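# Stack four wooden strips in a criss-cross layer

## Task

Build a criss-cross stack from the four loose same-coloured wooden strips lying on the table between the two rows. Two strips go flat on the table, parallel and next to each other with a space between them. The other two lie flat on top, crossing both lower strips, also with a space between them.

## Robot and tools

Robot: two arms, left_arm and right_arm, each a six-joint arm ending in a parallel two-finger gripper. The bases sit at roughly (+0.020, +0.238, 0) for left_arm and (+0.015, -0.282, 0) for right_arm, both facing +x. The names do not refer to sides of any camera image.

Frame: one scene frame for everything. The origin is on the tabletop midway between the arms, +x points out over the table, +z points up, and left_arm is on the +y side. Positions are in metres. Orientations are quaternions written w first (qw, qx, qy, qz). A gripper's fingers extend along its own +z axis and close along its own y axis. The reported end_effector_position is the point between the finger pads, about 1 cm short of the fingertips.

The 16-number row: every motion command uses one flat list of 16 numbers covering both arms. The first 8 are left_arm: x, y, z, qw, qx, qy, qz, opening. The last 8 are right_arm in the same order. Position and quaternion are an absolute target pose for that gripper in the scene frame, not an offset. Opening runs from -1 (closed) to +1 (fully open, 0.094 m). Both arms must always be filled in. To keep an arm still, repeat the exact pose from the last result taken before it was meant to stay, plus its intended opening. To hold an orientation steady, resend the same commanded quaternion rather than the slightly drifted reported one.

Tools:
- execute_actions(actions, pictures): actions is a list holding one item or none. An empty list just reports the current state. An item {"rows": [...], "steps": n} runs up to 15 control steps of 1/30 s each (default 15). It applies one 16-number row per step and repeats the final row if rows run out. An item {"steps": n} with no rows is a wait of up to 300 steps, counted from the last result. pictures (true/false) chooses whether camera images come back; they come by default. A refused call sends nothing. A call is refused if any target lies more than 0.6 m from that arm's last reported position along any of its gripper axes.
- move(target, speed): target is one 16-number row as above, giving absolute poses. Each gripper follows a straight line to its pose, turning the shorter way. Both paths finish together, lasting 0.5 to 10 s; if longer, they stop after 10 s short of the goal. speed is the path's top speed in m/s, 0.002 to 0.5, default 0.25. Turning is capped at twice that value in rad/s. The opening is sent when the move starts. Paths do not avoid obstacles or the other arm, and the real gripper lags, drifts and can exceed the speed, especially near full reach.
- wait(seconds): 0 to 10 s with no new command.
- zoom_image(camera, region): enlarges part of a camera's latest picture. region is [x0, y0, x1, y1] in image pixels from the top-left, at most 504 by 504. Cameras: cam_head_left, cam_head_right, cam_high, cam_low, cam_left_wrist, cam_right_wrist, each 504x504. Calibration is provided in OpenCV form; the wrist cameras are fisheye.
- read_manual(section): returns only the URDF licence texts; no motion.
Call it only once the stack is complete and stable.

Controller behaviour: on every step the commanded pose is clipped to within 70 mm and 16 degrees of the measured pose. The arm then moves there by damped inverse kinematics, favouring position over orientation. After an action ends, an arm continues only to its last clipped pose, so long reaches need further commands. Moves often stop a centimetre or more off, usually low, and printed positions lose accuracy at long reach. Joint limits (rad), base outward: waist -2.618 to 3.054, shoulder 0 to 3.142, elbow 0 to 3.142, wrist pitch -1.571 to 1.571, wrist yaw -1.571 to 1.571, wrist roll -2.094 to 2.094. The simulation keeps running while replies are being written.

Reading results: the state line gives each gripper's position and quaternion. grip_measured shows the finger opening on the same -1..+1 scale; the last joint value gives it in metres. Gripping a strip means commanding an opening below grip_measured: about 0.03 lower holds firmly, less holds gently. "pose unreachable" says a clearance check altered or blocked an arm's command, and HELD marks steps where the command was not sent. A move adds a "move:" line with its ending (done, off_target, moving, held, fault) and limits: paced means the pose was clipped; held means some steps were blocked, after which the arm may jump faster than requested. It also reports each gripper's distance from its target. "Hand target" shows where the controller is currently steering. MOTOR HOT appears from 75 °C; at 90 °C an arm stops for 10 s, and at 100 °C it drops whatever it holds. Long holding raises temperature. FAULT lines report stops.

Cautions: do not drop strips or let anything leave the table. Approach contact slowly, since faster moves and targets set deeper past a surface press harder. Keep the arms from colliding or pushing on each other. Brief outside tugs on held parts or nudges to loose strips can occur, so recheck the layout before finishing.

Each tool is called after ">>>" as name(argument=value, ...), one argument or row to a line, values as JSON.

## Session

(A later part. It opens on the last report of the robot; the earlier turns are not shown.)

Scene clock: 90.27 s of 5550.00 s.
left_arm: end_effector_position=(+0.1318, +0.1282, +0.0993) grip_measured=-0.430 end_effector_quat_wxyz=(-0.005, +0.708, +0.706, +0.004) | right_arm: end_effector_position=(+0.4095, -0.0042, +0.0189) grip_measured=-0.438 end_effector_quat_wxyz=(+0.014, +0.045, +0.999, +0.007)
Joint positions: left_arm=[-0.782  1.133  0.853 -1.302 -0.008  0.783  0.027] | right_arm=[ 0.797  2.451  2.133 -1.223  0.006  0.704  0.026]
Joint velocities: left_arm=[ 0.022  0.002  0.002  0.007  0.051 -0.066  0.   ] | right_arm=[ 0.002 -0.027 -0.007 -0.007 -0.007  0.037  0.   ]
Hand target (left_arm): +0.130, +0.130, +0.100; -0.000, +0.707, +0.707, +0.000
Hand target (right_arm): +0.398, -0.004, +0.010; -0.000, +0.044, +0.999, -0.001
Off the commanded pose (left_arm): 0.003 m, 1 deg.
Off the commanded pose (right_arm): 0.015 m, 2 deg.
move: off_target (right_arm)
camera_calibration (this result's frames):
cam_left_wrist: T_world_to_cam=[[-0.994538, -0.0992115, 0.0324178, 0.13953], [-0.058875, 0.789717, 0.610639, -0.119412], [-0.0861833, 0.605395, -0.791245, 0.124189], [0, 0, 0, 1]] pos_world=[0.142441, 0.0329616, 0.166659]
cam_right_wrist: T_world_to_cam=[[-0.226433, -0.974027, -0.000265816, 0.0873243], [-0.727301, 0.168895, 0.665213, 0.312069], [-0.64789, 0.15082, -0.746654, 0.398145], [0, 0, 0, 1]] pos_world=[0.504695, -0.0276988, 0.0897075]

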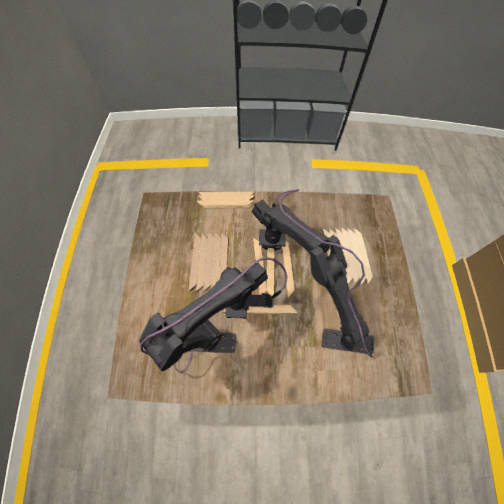

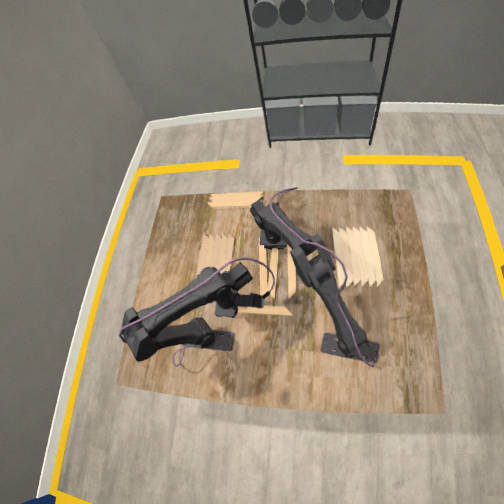

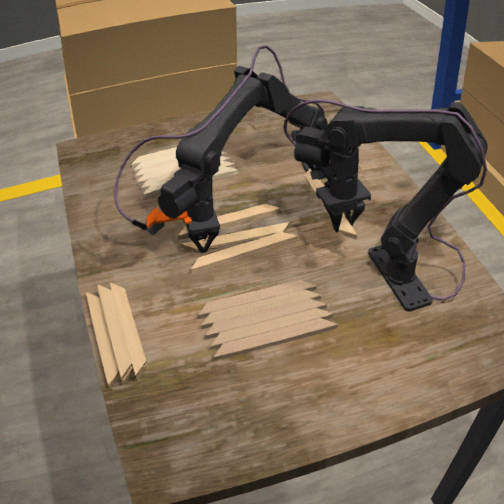

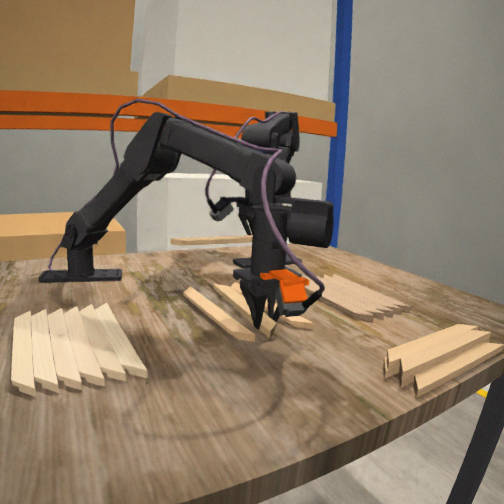

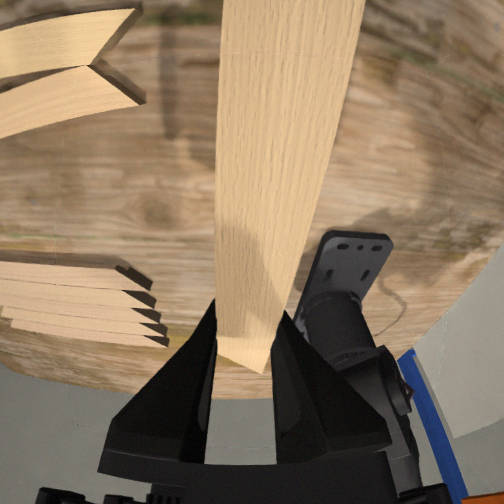

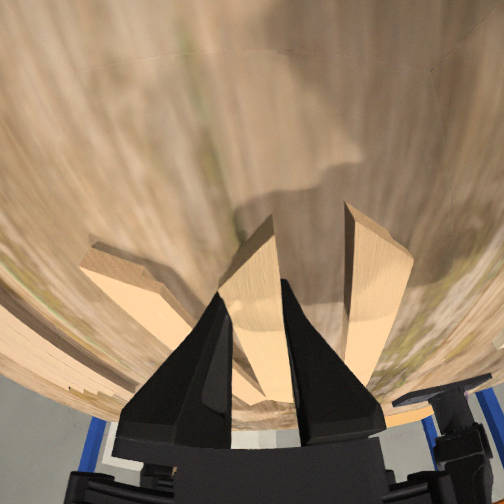

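>>> move(
  target=[0.13,0.13,0.10,0,0.707,0.707,0,-0.5, 0.40,-0.02,0.065,0,0.044,0.999,0,-0.52],
  speed=0.1,
)

>>> move(
  target=[0.13,0.13,0.10,0,0.707,0.707,0,-0.5, 0.385,-0.10,0.065,0,0.707,0.707,0,-0.52],
  speed=0.3,
)

Scene clock: 99.93 s of 5550.00 s.
left_arm: end_effector_position=(+0.1318, +0.1282, +0.0993) grip_measured=-0.430 end_effector_quat_wxyz=(-0.005, +0.708, +0.706, +0.004) | right_arm: end_effector_position=(+0.3954, -0.0195, +0.0514) grip_measured=-0.438 end_effector_quat_wxyz=(-0.006, +0.043, +0.999, -0.009)
Joint positions: left_arm=[-0.782  1.133  0.853 -1.302 -0.008  0.783  0.027] | right_arm=[ 0.787  2.402  2.175 -1.364  0.006  0.691  0.026]
Joint velocities: left_arm=[-0.022 -0.002 -0.007  0.007  0.037 -0.022 -0.001] | right_arm=[-0.007 -0.007 -0.002 -0.037  0.007 -0.037  0.   ]
Hand target (left_arm): +0.130, +0.130, +0.100; -0.000, +0.707, +0.707, +0.000
Hand target (right_arm): +0.399, -0.020, +0.065; +0.001, +0.044, +0.999, -0.000
Off the commanded pose (left_arm): 0.003 m, 1 deg.
Off the commanded pose (right_arm): 0.014 m, 1 deg.
After step 90, 5.57 s passed at rest.
move: off_target (right_arm)
camera_calibration (this result's frames):
cam_left_wrist: T_world_to_cam=[[-0.994538, -0.0992115, 0.0324178, 0.13953], [-0.058875, 0.789717, 0.610639, -0.119412], [-0.0861833, 0.605395, -0.791245, 0.124189], [0, 0, 0, 1]] pos_world=[0.142441, 0.0329616, 0.166659]
cam_right_wrist: T_world_to_cam=[[-0.221939, -0.974341, 0.0374521, 0.0654953], [-0.699763, 0.185908, 0.689761, 0.270925], [-0.679025, 0.126877, -0.723068, 0.426273], [0, 0, 0, 1]] pos_world=[0.493569, -0.0406367, 0.118898]

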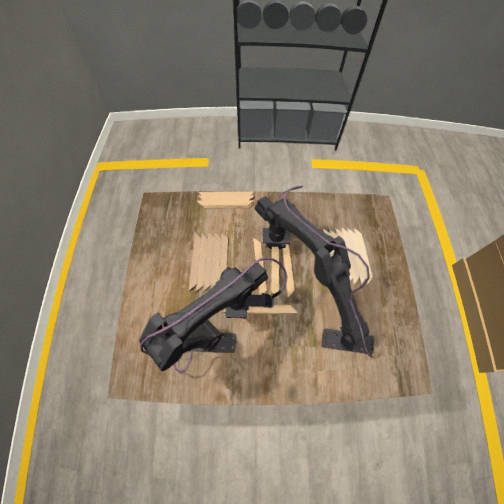

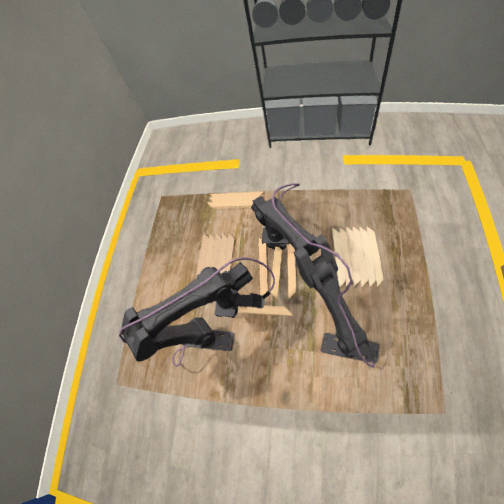

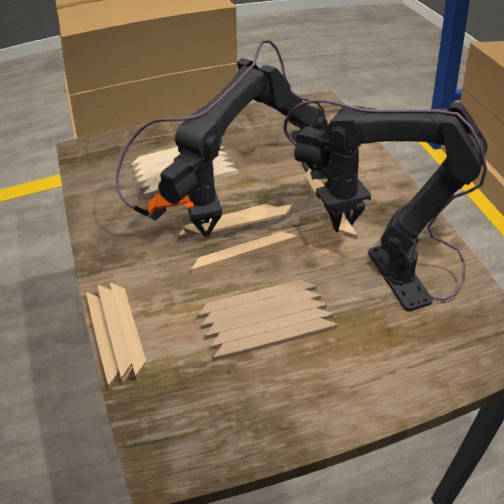

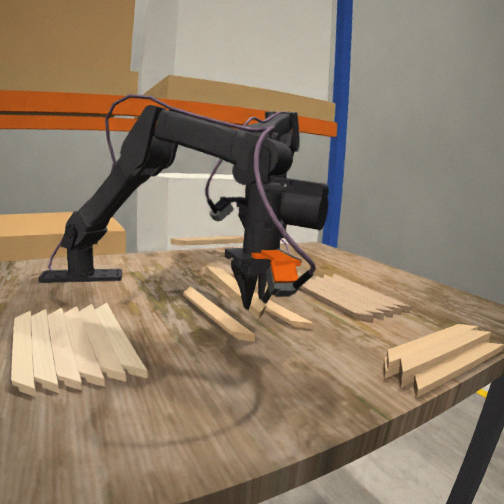

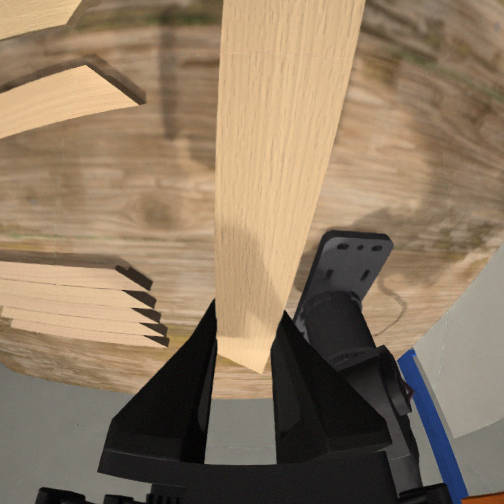

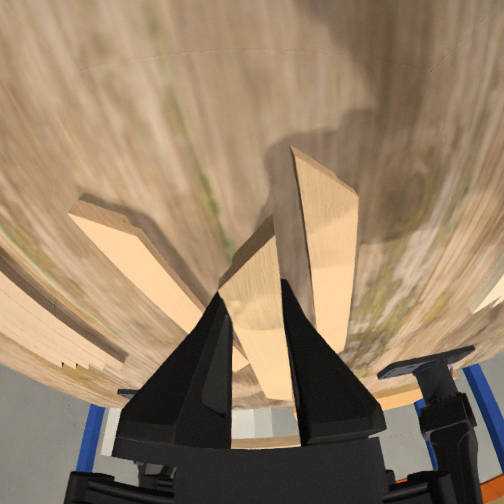

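Scene clock: 103.00 s of 5550.00 s.
left_arm: end_effector_position=(+0.1318, +0.1282, +0.0993) grip_measured=-0.430 end_effector_quat_wxyz=(-0.005, +0.708, +0.706, +0.004) | right_arm: end_effector_position=(+0.3860, -0.0962, +0.0616) grip_measured=-0.438 end_effector_quat_wxyz=(+0.001, +0.702, +0.712, -0.004)
Joint positions: left_arm=[-0.782  1.133  0.853 -1.302 -0.008  0.783  0.027] | right_arm=[ 0.647  2.156  1.803 -1.224  0.004  2.02   0.026]
Joint velocities: left_arm=[ 0.002  0.017 -0.012 -0.051 -0.007  0.007  0.   ] | right_arm=[-0.002 -0.002  0.002  0.007  0.051  0.066  0.   ]
Hand target (left_arm): +0.130, +0.130, +0.100; -0.000, +0.707, +0.707, +0.000
Hand target (right_arm): +0.384, -0.100, +0.064; +0.000, +0.707, +0.707, -0.001
Off the commanded pose (left_arm): 0.003 m, 1 deg.
Off the commanded pose (right_arm): 0.005 m, 1 deg.
move: done
camera_calibration (this result's frames):
cam_left_wrist: T_world_to_cam=[[-0.994538, -0.0992115, 0.0324178, 0.13953], [-0.058875, 0.789717, 0.610639, -0.119412], [-0.0861833, 0.605395, -0.791245, 0.124189], [0, 0, 0, 1]] pos_world=[0.142441, 0.0329616, 0.166659]
cam_right_wrist: T_world_to_cam=[[-0.992259, 0.122352, 0.0212756, 0.39216], [0.104281, 0.727851, 0.67776, 0.0140703], [0.0674396, 0.674732, -0.734976, 0.202323], [0, 0, 0, 1]] pos_world=[0.374012, -0.194736, 0.130823]

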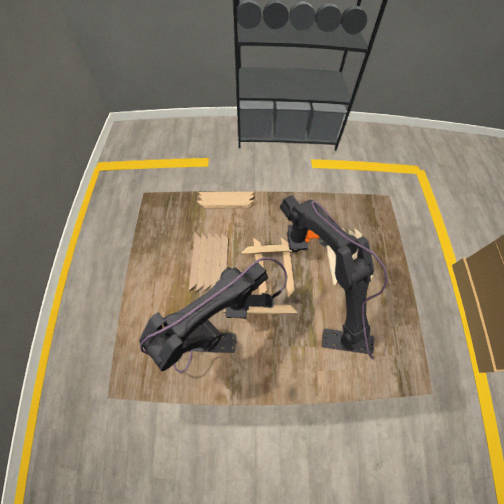

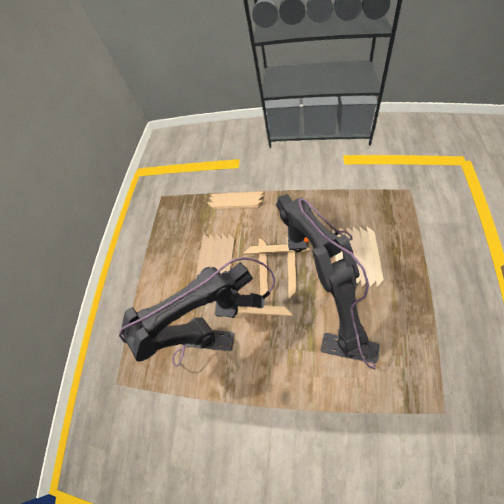

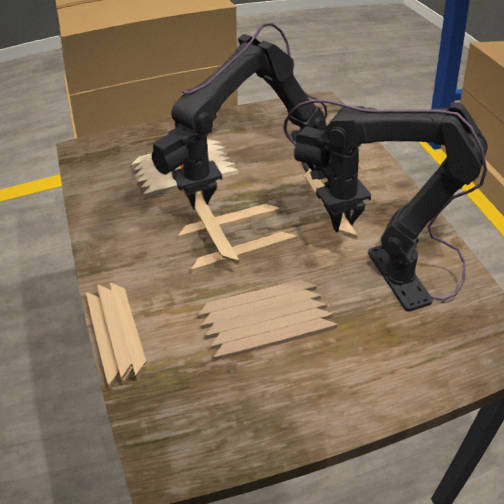

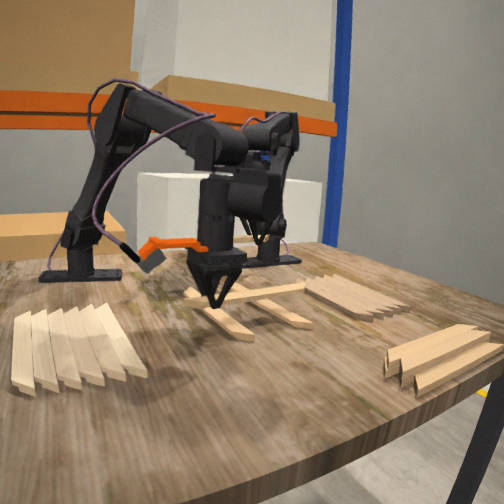

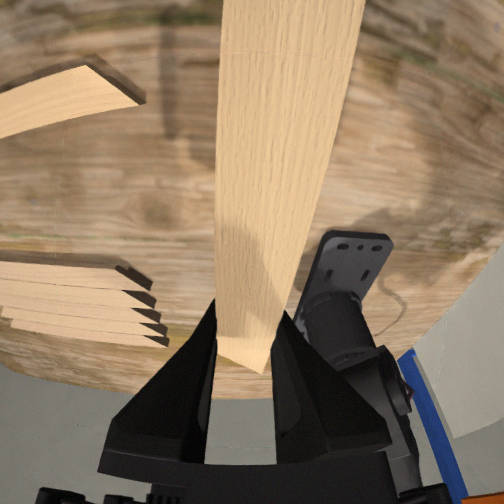

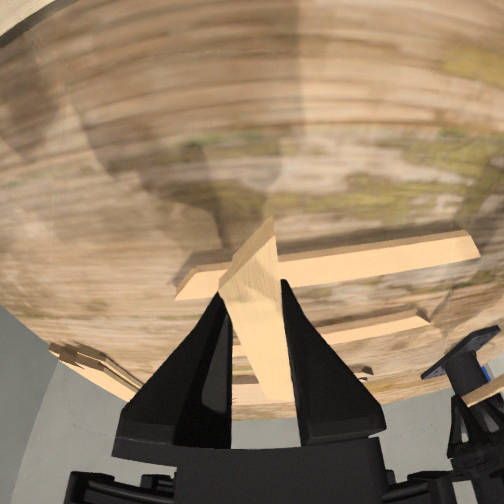

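>>> move(
  target=[0.13,0.13,0.10,0,0.707,0.707,0,-0.5, 0.385,-0.10,0.023,0,0.707,0.707,0,-0.52],
  speed=0.06,
)

Scene clock: 106.17 s of 5550.00 s.
left_arm: end_effector_position=(+0.1318, +0.1282, +0.0993) grip_measured=-0.430 end_effector_quat_wxyz=(-0.005, +0.708, +0.706, +0.004) | right_arm: end_effector_position=(+0.3896, -0.0944, +0.0343) grip_measured=-0.438 end_effector_quat_wxyz=(+0.007, +0.702, +0.712, +0.013)
Joint positions: left_arm=[-0.782  1.133  0.853 -1.302 -0.008  0.783  0.027] | right_arm=[ 0.647  2.156  1.692 -1.078  0.004  2.022  0.026]
Joint velocities: left_arm=[ 0.007 -0.002 -0.012  0.022 -0.037 -0.066  0.   ] | right_arm=[ 0.002 -0.007  0.007  0.051 -0.051  0.007 -0.001]
Hand target (left_arm): +0.130, +0.130, +0.100; -0.000, +0.707, +0.707, +0.000
Hand target (right_arm): +0.385, -0.100, +0.023; -0.000, +0.707, +0.707, -0.000
Off the commanded pose (left_arm): 0.003 m, 1 deg.
Off the commanded pose (right_arm): 0.013 m, 2 deg.
move: off_target (right_arm)
camera_calibration (this result's frames):
cam_left_wrist: T_world_to_cam=[[-0.994538, -0.0992115, 0.0324178, 0.13953], [-0.058875, 0.789717, 0.610639, -0.119412], [-0.0861833, 0.605395, -0.791245, 0.124189], [0, 0, 0, 1]] pos_world=[0.142441, 0.0329616, 0.166659]
cam_right_wrist: T_world_to_cam=[[-0.992186, 0.124518, -0.00792335, 0.3973], [0.0844377, 0.716857, 0.692088, 0.0370808], [0.0918573, 0.686011, -0.721769, 0.171876], [0, 0, 0, 1]] pos_world=[0.375277, -0.193962, 0.10154]

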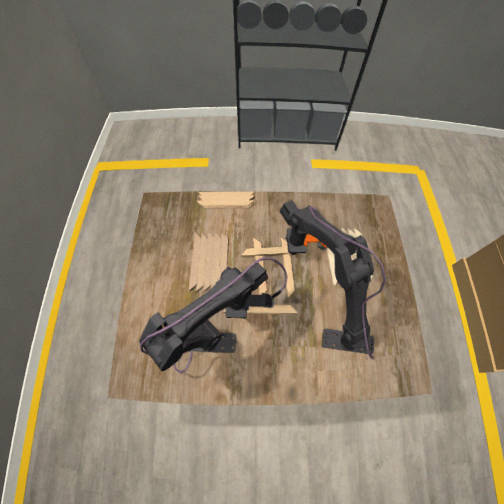

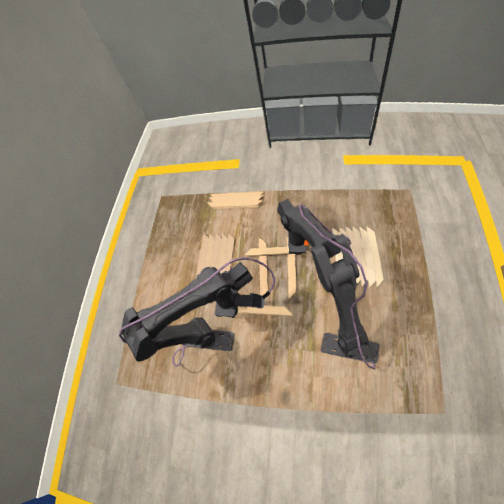

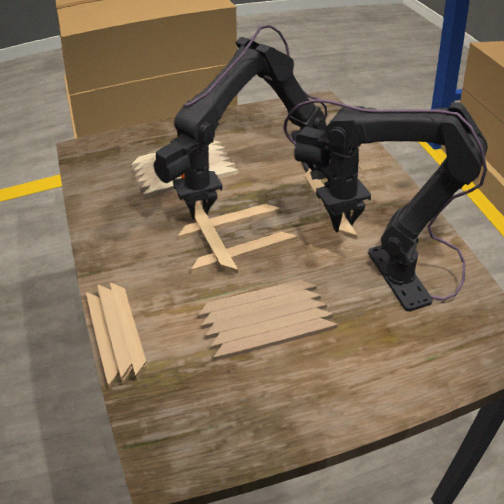

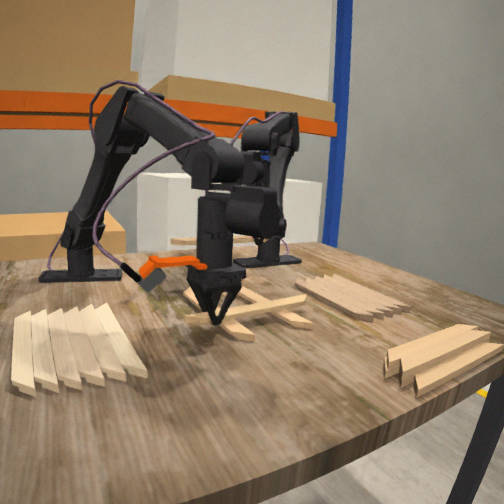

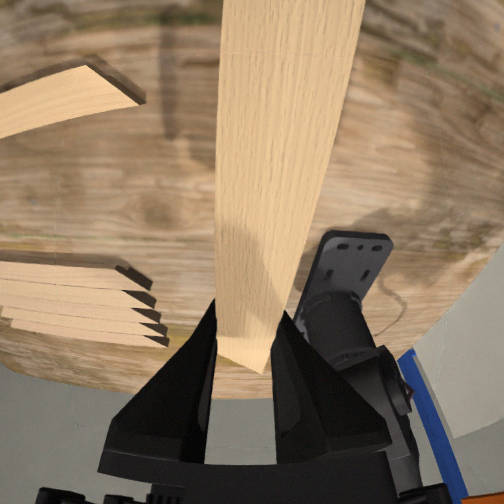

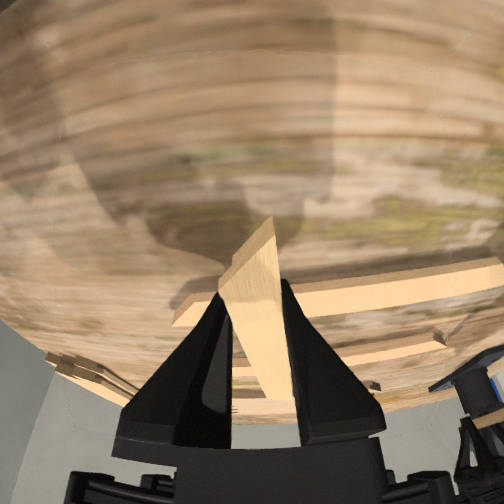

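>>> move(
  target=[0.13,0.13,0.10,0,0.707,0.707,0,-0.5, 0.385,-0.10,0.017,0,0.707,0.707,0,-0.52],
  speed=0.03,
)

>>> move(
  target=[0.13,0.13,0.10,0,0.707,0.707,0,-0.5, 0.385,-0.10,0.017,0,0.707,0.707,0,-0.1],
  speed=0.03,
)

>>> move(
  target=[0.13,0.13,0.10,0,0.707,0.707,0,-0.5, 0.385,-0.10,0.08,0,0.707,0.707,0,-0.1],
  speed=0.12,
)

>>> move(
  target=[0.285,0.07,0.07,0,0.707,0.707,0,-0.5, 0.27,-0.22,0.14,0,0.707,0.707,0,-0.1],
  speed=0.2,
)

Scene clock: 115.90 s of 5550.00 s.
left_arm: end_effector_position=(+0.1318, +0.1282, +0.0993) grip_measured=-0.430 end_effector_quat_wxyz=(-0.005, +0.708, +0.706, +0.004) | right_arm: end_effector_position=(+0.3903, -0.0941, +0.0305) grip_measured=-0.438 end_effector_quat_wxyz=(+0.008, +0.702, +0.712, +0.016)
Joint positions: left_arm=[-0.782  1.133  0.853 -1.302 -0.008  0.783  0.027] | right_arm=[ 0.647  2.156  1.677 -1.056  0.004  2.022  0.026]
Joint velocities: left_arm=[ 0.007 -0.017  0.002  0.066  0.007 -0.051  0.001] | right_arm=[ 0.002  0.002 -0.002 -0.022  0.066  0.022 -0.002]
Hand target (left_arm): +0.130, +0.130, +0.100; -0.000, +0.707, +0.707, +0.000
Hand target (right_arm): +0.385, -0.100, +0.017; +0.000, +0.707, +0.707, -0.000
Off the commanded pose (left_arm): 0.003 m, 1 deg.
Off the commanded pose (right_arm): 0.016 m, 2 deg.
After step 90, 5.73 s passed at rest.
move: off_target (right_arm)
camera_calibration (this result's frames):
cam_left_wrist: T_world_to_cam=[[-0.994538, -0.0992115, 0.0324178, 0.13953], [-0.058875, 0.789717, 0.610639, -0.119412], [-0.0861833, 0.605395, -0.791245, 0.124189], [0, 0, 0, 1]] pos_world=[0.142441, 0.0329616, 0.166659]
cam_right_wrist: T_world_to_cam=[[-0.99212, 0.124551, -0.0136329, 0.398088], [0.0801797, 0.714726, 0.694793, 0.040763], [0.096281, 0.688225, -0.71908, 0.167231], [0, 0, 0, 1]] pos_world=[0.375581, -0.193809, 0.0973575]

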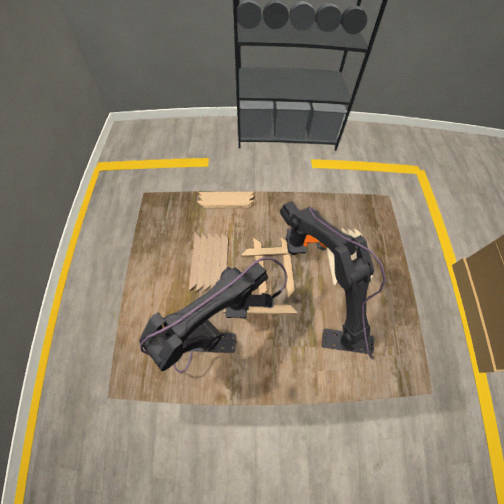

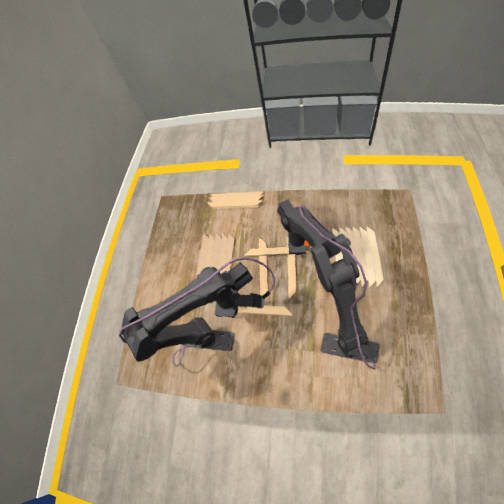

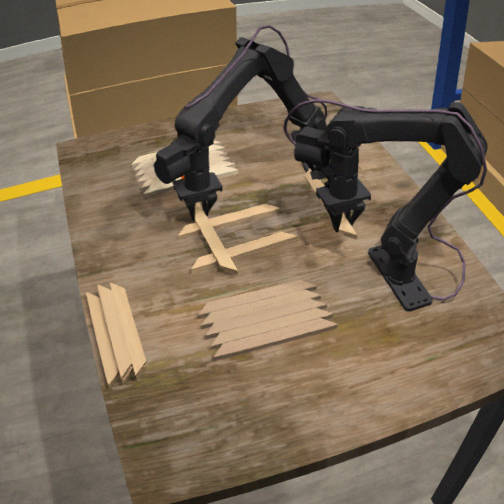

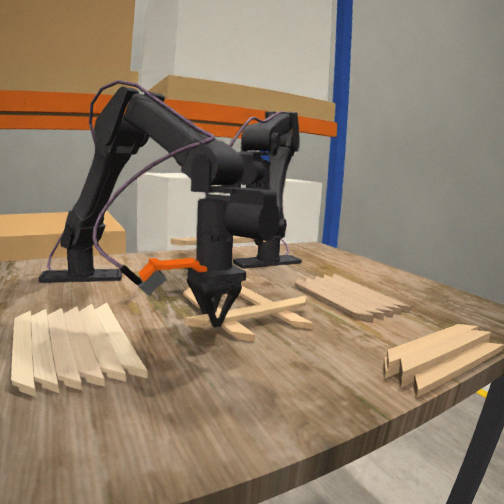

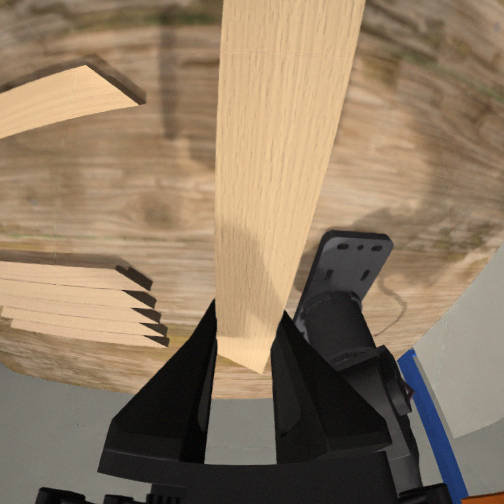

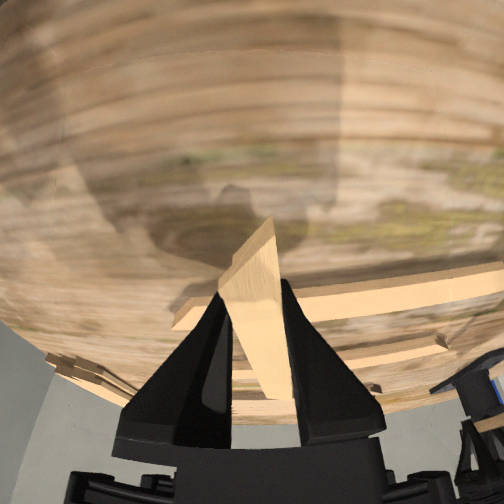

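Scene clock: 116.77 s of 5550.00 s.
left_arm: end_effector_position=(+0.1318, +0.1282, +0.0993) grip_measured=-0.430 end_effector_quat_wxyz=(-0.005, +0.708, +0.706, +0.004) | right_arm: end_effector_position=(+0.3907, -0.0939, +0.0306) grip_measured=-0.102 end_effector_quat_wxyz=(+0.008, +0.702, +0.712, +0.017)
Joint positions: left_arm=[-0.782  1.133  0.853 -1.302 -0.008  0.783  0.027] | right_arm=[ 0.647  2.156  1.677 -1.054  0.004  2.022  0.042]
Joint velocities: left_arm=[-0.012  0.002  0.007 -0.066 -0.022  0.037 -0.   ] | right_arm=[ 0.012 -0.017  0.007 -0.037 -0.007 -0.022 -0.   ]
Hand target (left_arm): +0.130, +0.130, +0.100; -0.000, +0.707, +0.707, +0.000
Hand target (right_arm): +0.385, -0.100, +0.017; +0.000, +0.707, +0.707, -0.000
Off the commanded pose (left_arm): 0.003 m, 1 deg.
Off the commanded pose (right_arm): 0.016 m, 2 deg.
move: off_target (right_arm)
camera_calibration (this result's frames):
cam_left_wrist: T_world_to_cam=[[-0.994538, -0.0992115, 0.0324178, 0.13953], [-0.058875, 0.789717, 0.610639, -0.119412], [-0.0861833, 0.605395, -0.791245, 0.124189], [0, 0, 0, 1]] pos_world=[0.142441, 0.0329616, 0.166659]
cam_right_wrist: T_world_to_cam=[[-0.9921, 0.124561, -0.0149016, 0.398436], [0.0792312, 0.714251, 0.69539, 0.040913], [0.0972618, 0.688716, -0.718478, 0.166735], [0, 0, 0, 1]] pos_world=[0.375829, -0.193685, 0.0972826]

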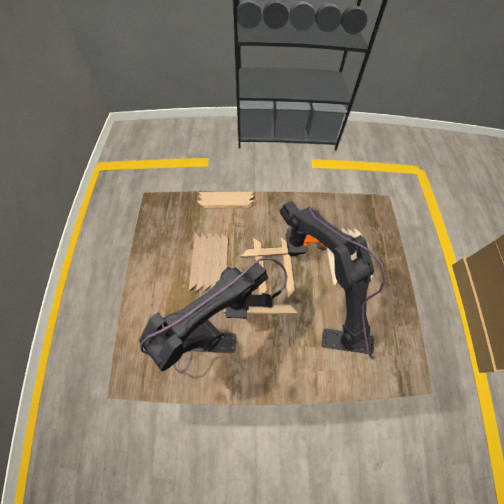

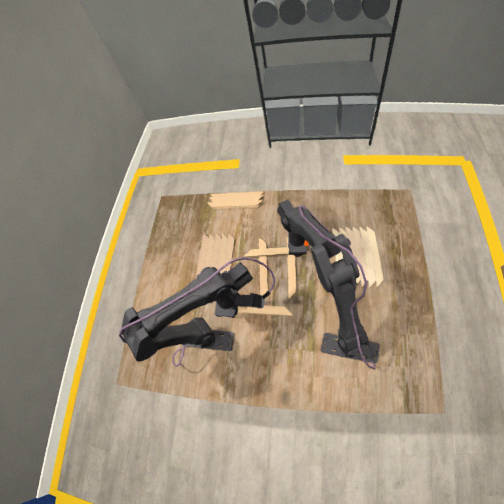

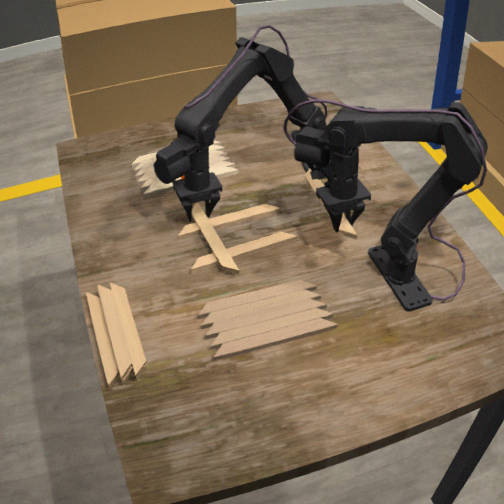

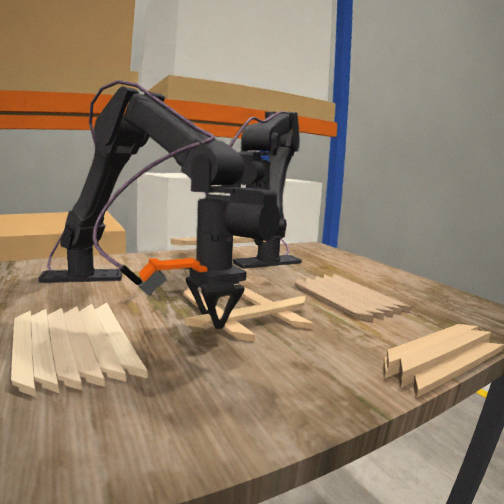

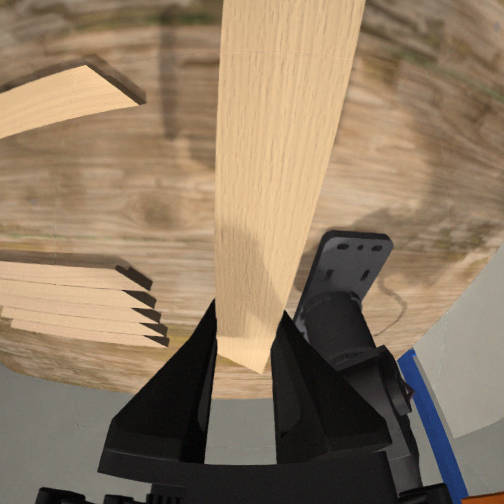

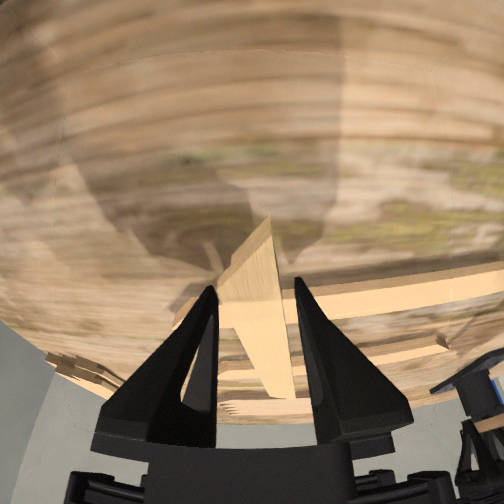

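Scene clock: 117.83 s of 5550.00 s.
left_arm: end_effector_position=(+0.1318, +0.1282, +0.0993) grip_measured=-0.430 end_effector_quat_wxyz=(-0.005, +0.708, +0.706, +0.004) | right_arm: end_effector_position=(+0.3818, -0.0983, +0.0691) grip_measured=-0.102 end_effector_quat_wxyz=(+0.000, +0.702, +0.712, -0.006)
Joint positions: left_arm=[-0.782  1.133  0.853 -1.302 -0.008  0.783  0.027] | right_arm=[ 0.647  2.138  1.803 -1.247  0.004  2.022  0.042]
Joint velocities: left_arm=[-0.002 -0.012 -0.007  0.022 -0.051  0.007  0.   ] | right_arm=[ 0.022 -0.012 -0.002  0.007 -0.022  0.007  0.001]
Hand target (left_arm): +0.130, +0.130, +0.100; -0.000, +0.707, +0.707, +0.000
Hand target (right_arm): +0.384, -0.100, +0.080; +0.000, +0.707, +0.707, +0.000
Off the commanded pose (left_arm): 0.003 m, 1 deg.
Off the commanded pose (right_arm): 0.011 m, 1 deg.
move: off_target (right_arm)
camera_calibration (this result's frames):
cam_left_wrist: T_world_to_cam=[[-0.994538, -0.0992115, 0.0324178, 0.13953], [-0.058875, 0.789717, 0.610639, -0.119412], [-0.0861833, 0.605395, -0.791245, 0.124189], [0, 0, 0, 1]] pos_world=[0.142441, 0.0329616, 0.166659]
cam_right_wrist: T_world_to_cam=[[-0.99189, 0.124666, 0.0247471, 0.387949], [0.108476, 0.728888, 0.675985, 0.00958305], [0.0662344, 0.673187, -0.7365, 0.209933], [0, 0, 0, 1]] pos_world=[0.369859, -0.196673, 0.138537]

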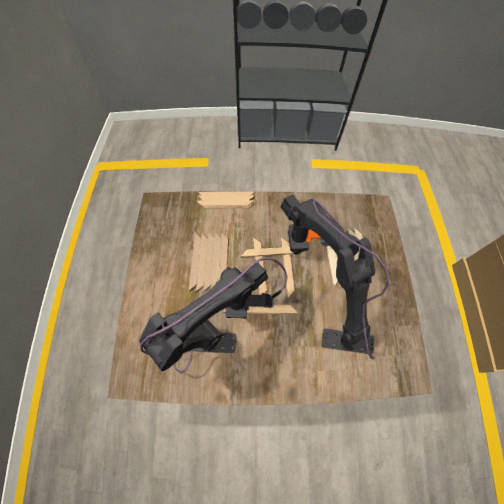

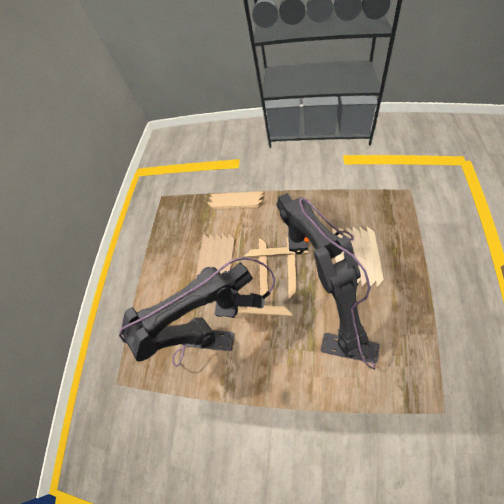

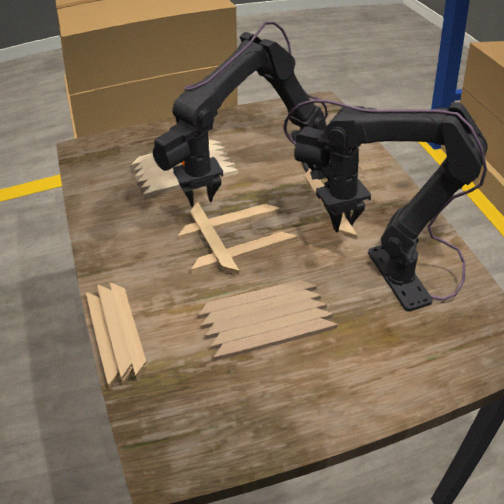

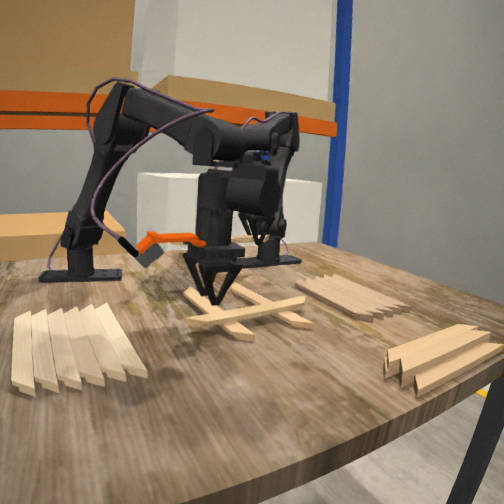

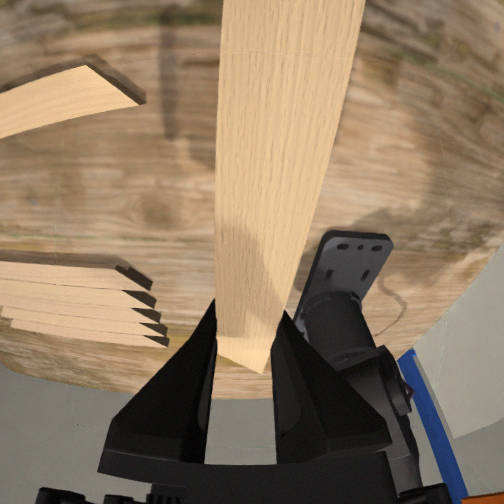

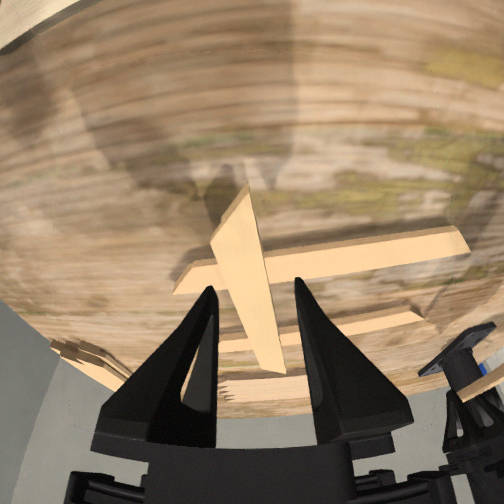

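Scene clock: 119.23 s of 5550.00 s.
left_arm: end_effector_position=(+0.2778, +0.0792, +0.0642) grip_measured=-0.430 end_effector_quat_wxyz=(-0.016, +0.707, +0.707, +0.005) | right_arm: end_effector_position=(+0.2803, -0.2132, +0.1432) grip_measured=-0.102 end_effector_quat_wxyz=(+0.012, +0.708, +0.706, +0.017)
Joint positions: left_arm=[-0.557  1.751  1.247 -1.096 -0.017  1.004  0.027] | right_arm=[ 0.435  1.54   1.335 -1.326  0.003  1.826  0.042]
Joint velocities: left_arm=[-0.012 -0.012 -0.002 -0.051 -0.037 -0.022  0.   ] | right_arm=[ 0.002  0.002 -0.007  0.007  0.007 -0.051  0.001]
Hand target (left_arm): +0.288, +0.074, +0.072; -0.001, +0.707, +0.707, +0.005
Hand target (right_arm): +0.267, -0.218, +0.139; +0.000, +0.707, +0.707, -0.000
Off the commanded pose (left_arm): 0.013 m, 2 deg.
Off the commanded pose (right_arm): 0.013 m, 2 deg.
move: off_target (left_arm, right_arm)
camera_calibration (this result's frames):
cam_left_wrist: T_world_to_cam=[[-0.993626, -0.10352, 0.0446215, 0.280292], [-0.0531338, 0.779194, 0.624527, -0.0522732], [-0.09942, 0.618175, -0.779728, 0.140588], [0, 0, 0, 1]] pos_world=[0.289705, -0.0171613, 0.12976]
cam_right_wrist: T_world_to_cam=[[-0.989926, 0.140076, -0.0206388, 0.309019], [0.0869388, 0.7164, 0.692252, 0.0552998], [0.111753, 0.683483, -0.721361, 0.335873], [0, 0, 0, 1]] pos_world=[0.263563, -0.312466, 0.210382]

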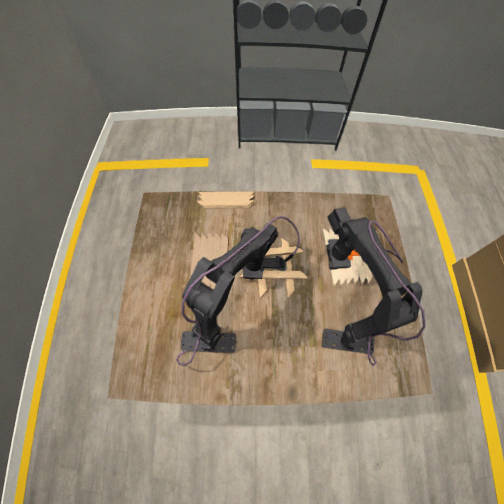

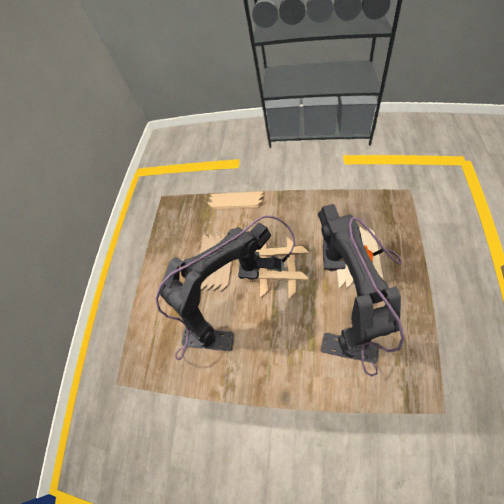

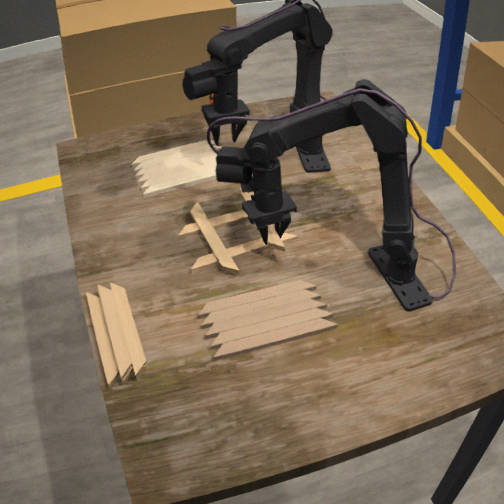

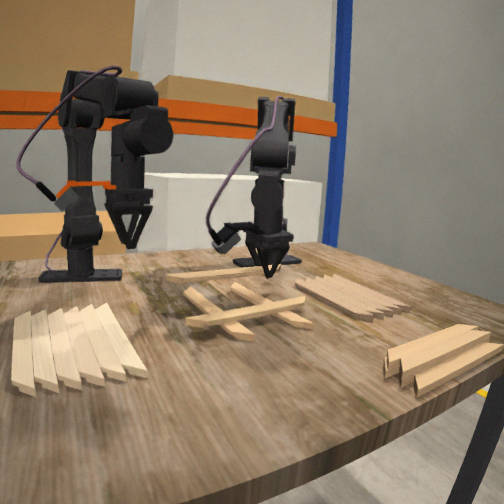

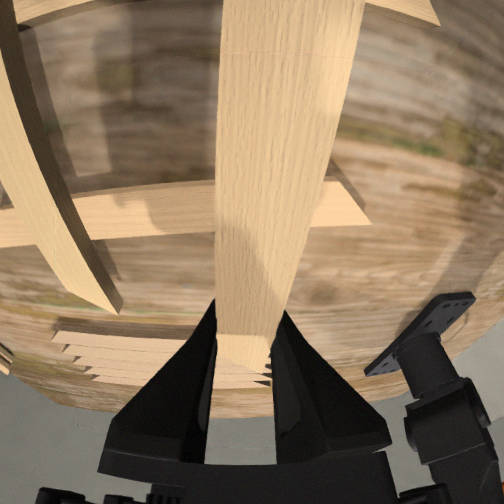

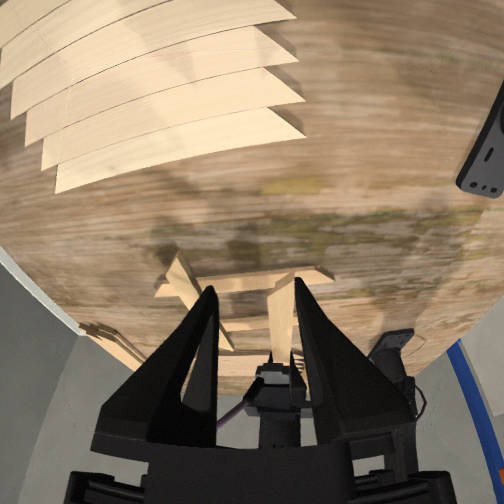

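>>> move(
  target=[0.292,0.072,0.024,0,0.707,0.707,0,-0.5, 0.27,-0.22,0.14,0,0.707,0.707,0,-0.1],
  speed=0.06,
)

Scene clock: 122.67 s of 5550.00 s.
left_arm: end_effector_position=(+0.2959, +0.0704, +0.0308) grip_measured=-0.430 end_effector_quat_wxyz=(+0.004, +0.708, +0.706, +0.010) | right_arm: end_effector_position=(+0.2795, -0.2153, +0.1432) grip_measured=-0.102 end_effector_quat_wxyz=(+0.010, +0.706, +0.708, +0.014)
Joint positions: left_arm=[-0.55   1.826  1.201 -0.933 -0.017  1.015  0.027] | right_arm=[ 0.429  1.54   1.335 -1.331  0.003  1.814  0.042]
Joint velocities: left_arm=[-0.017 -0.007 -0.012 -0.022 -0.11   0.022 -0.001] | right_arm=[-0.002 -0.007 -0.002 -0.022  0.066 -0.081  0.   ]
Hand target (left_arm): +0.293, +0.072, +0.024; +0.000, +0.707, +0.707, +0.001
Hand target (right_arm): +0.270, -0.220, +0.140; +0.000, +0.707, +0.707, -0.000
Off the commanded pose (left_arm): 0.008 m, 1 deg.
Off the commanded pose (right_arm): 0.011 m, 2 deg.
move: off_target (right_arm)
camera_calibration (this result's frames):
cam_left_wrist: T_world_to_cam=[[-0.994972, -0.099485, 0.0115335, 0.300004], [-0.0722715, 0.792942, 0.604996, -0.018337], [-0.0693334, 0.60112, -0.796145, 0.114604], [0, 0, 0, 1]] pos_world=[0.305116, -0.024505, 0.0988755]
cam_right_wrist: T_world_to_cam=[[-0.990751, 0.134763, -0.0158284, 0.306864], [0.0866418, 0.718081, 0.690545, 0.0575608], [0.104426, 0.682787, -0.723116, 0.339478], [0, 0, 0, 1]] pos_world=[0.263589, -0.314478, 0.210591]

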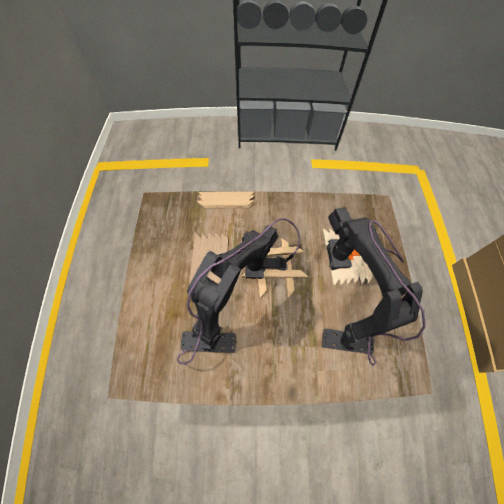

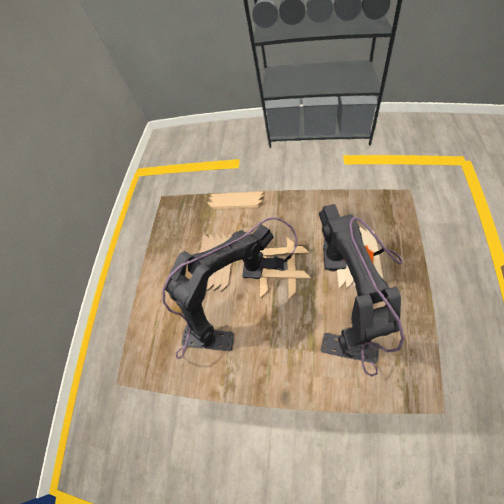

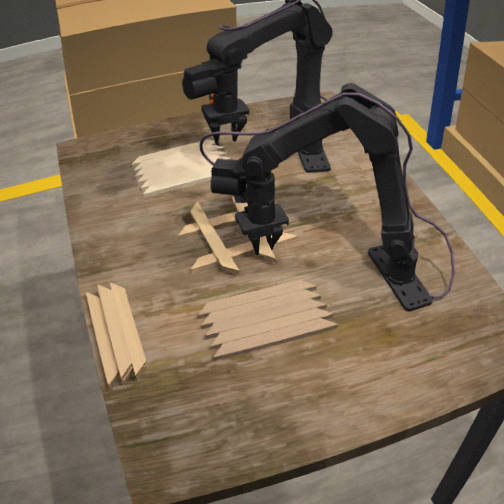

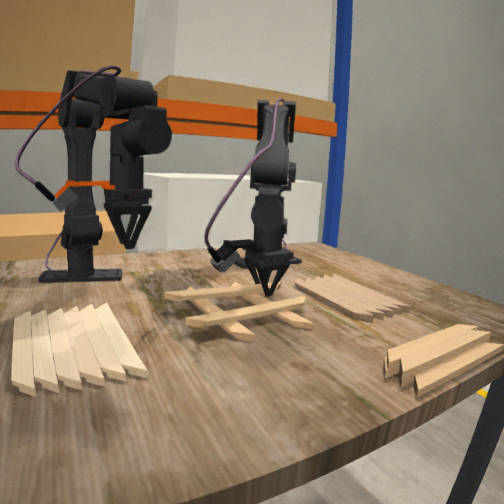

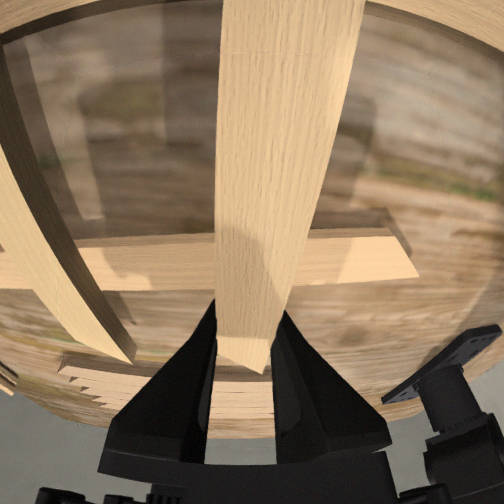

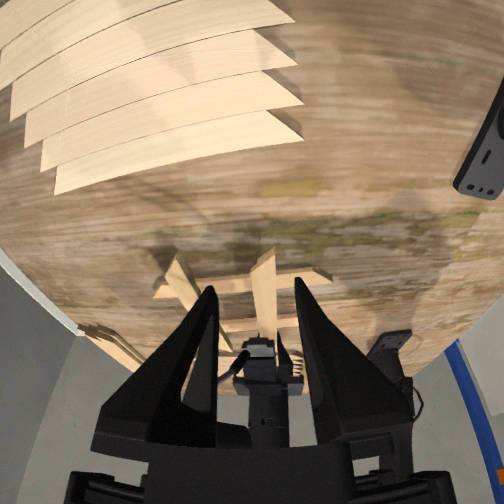

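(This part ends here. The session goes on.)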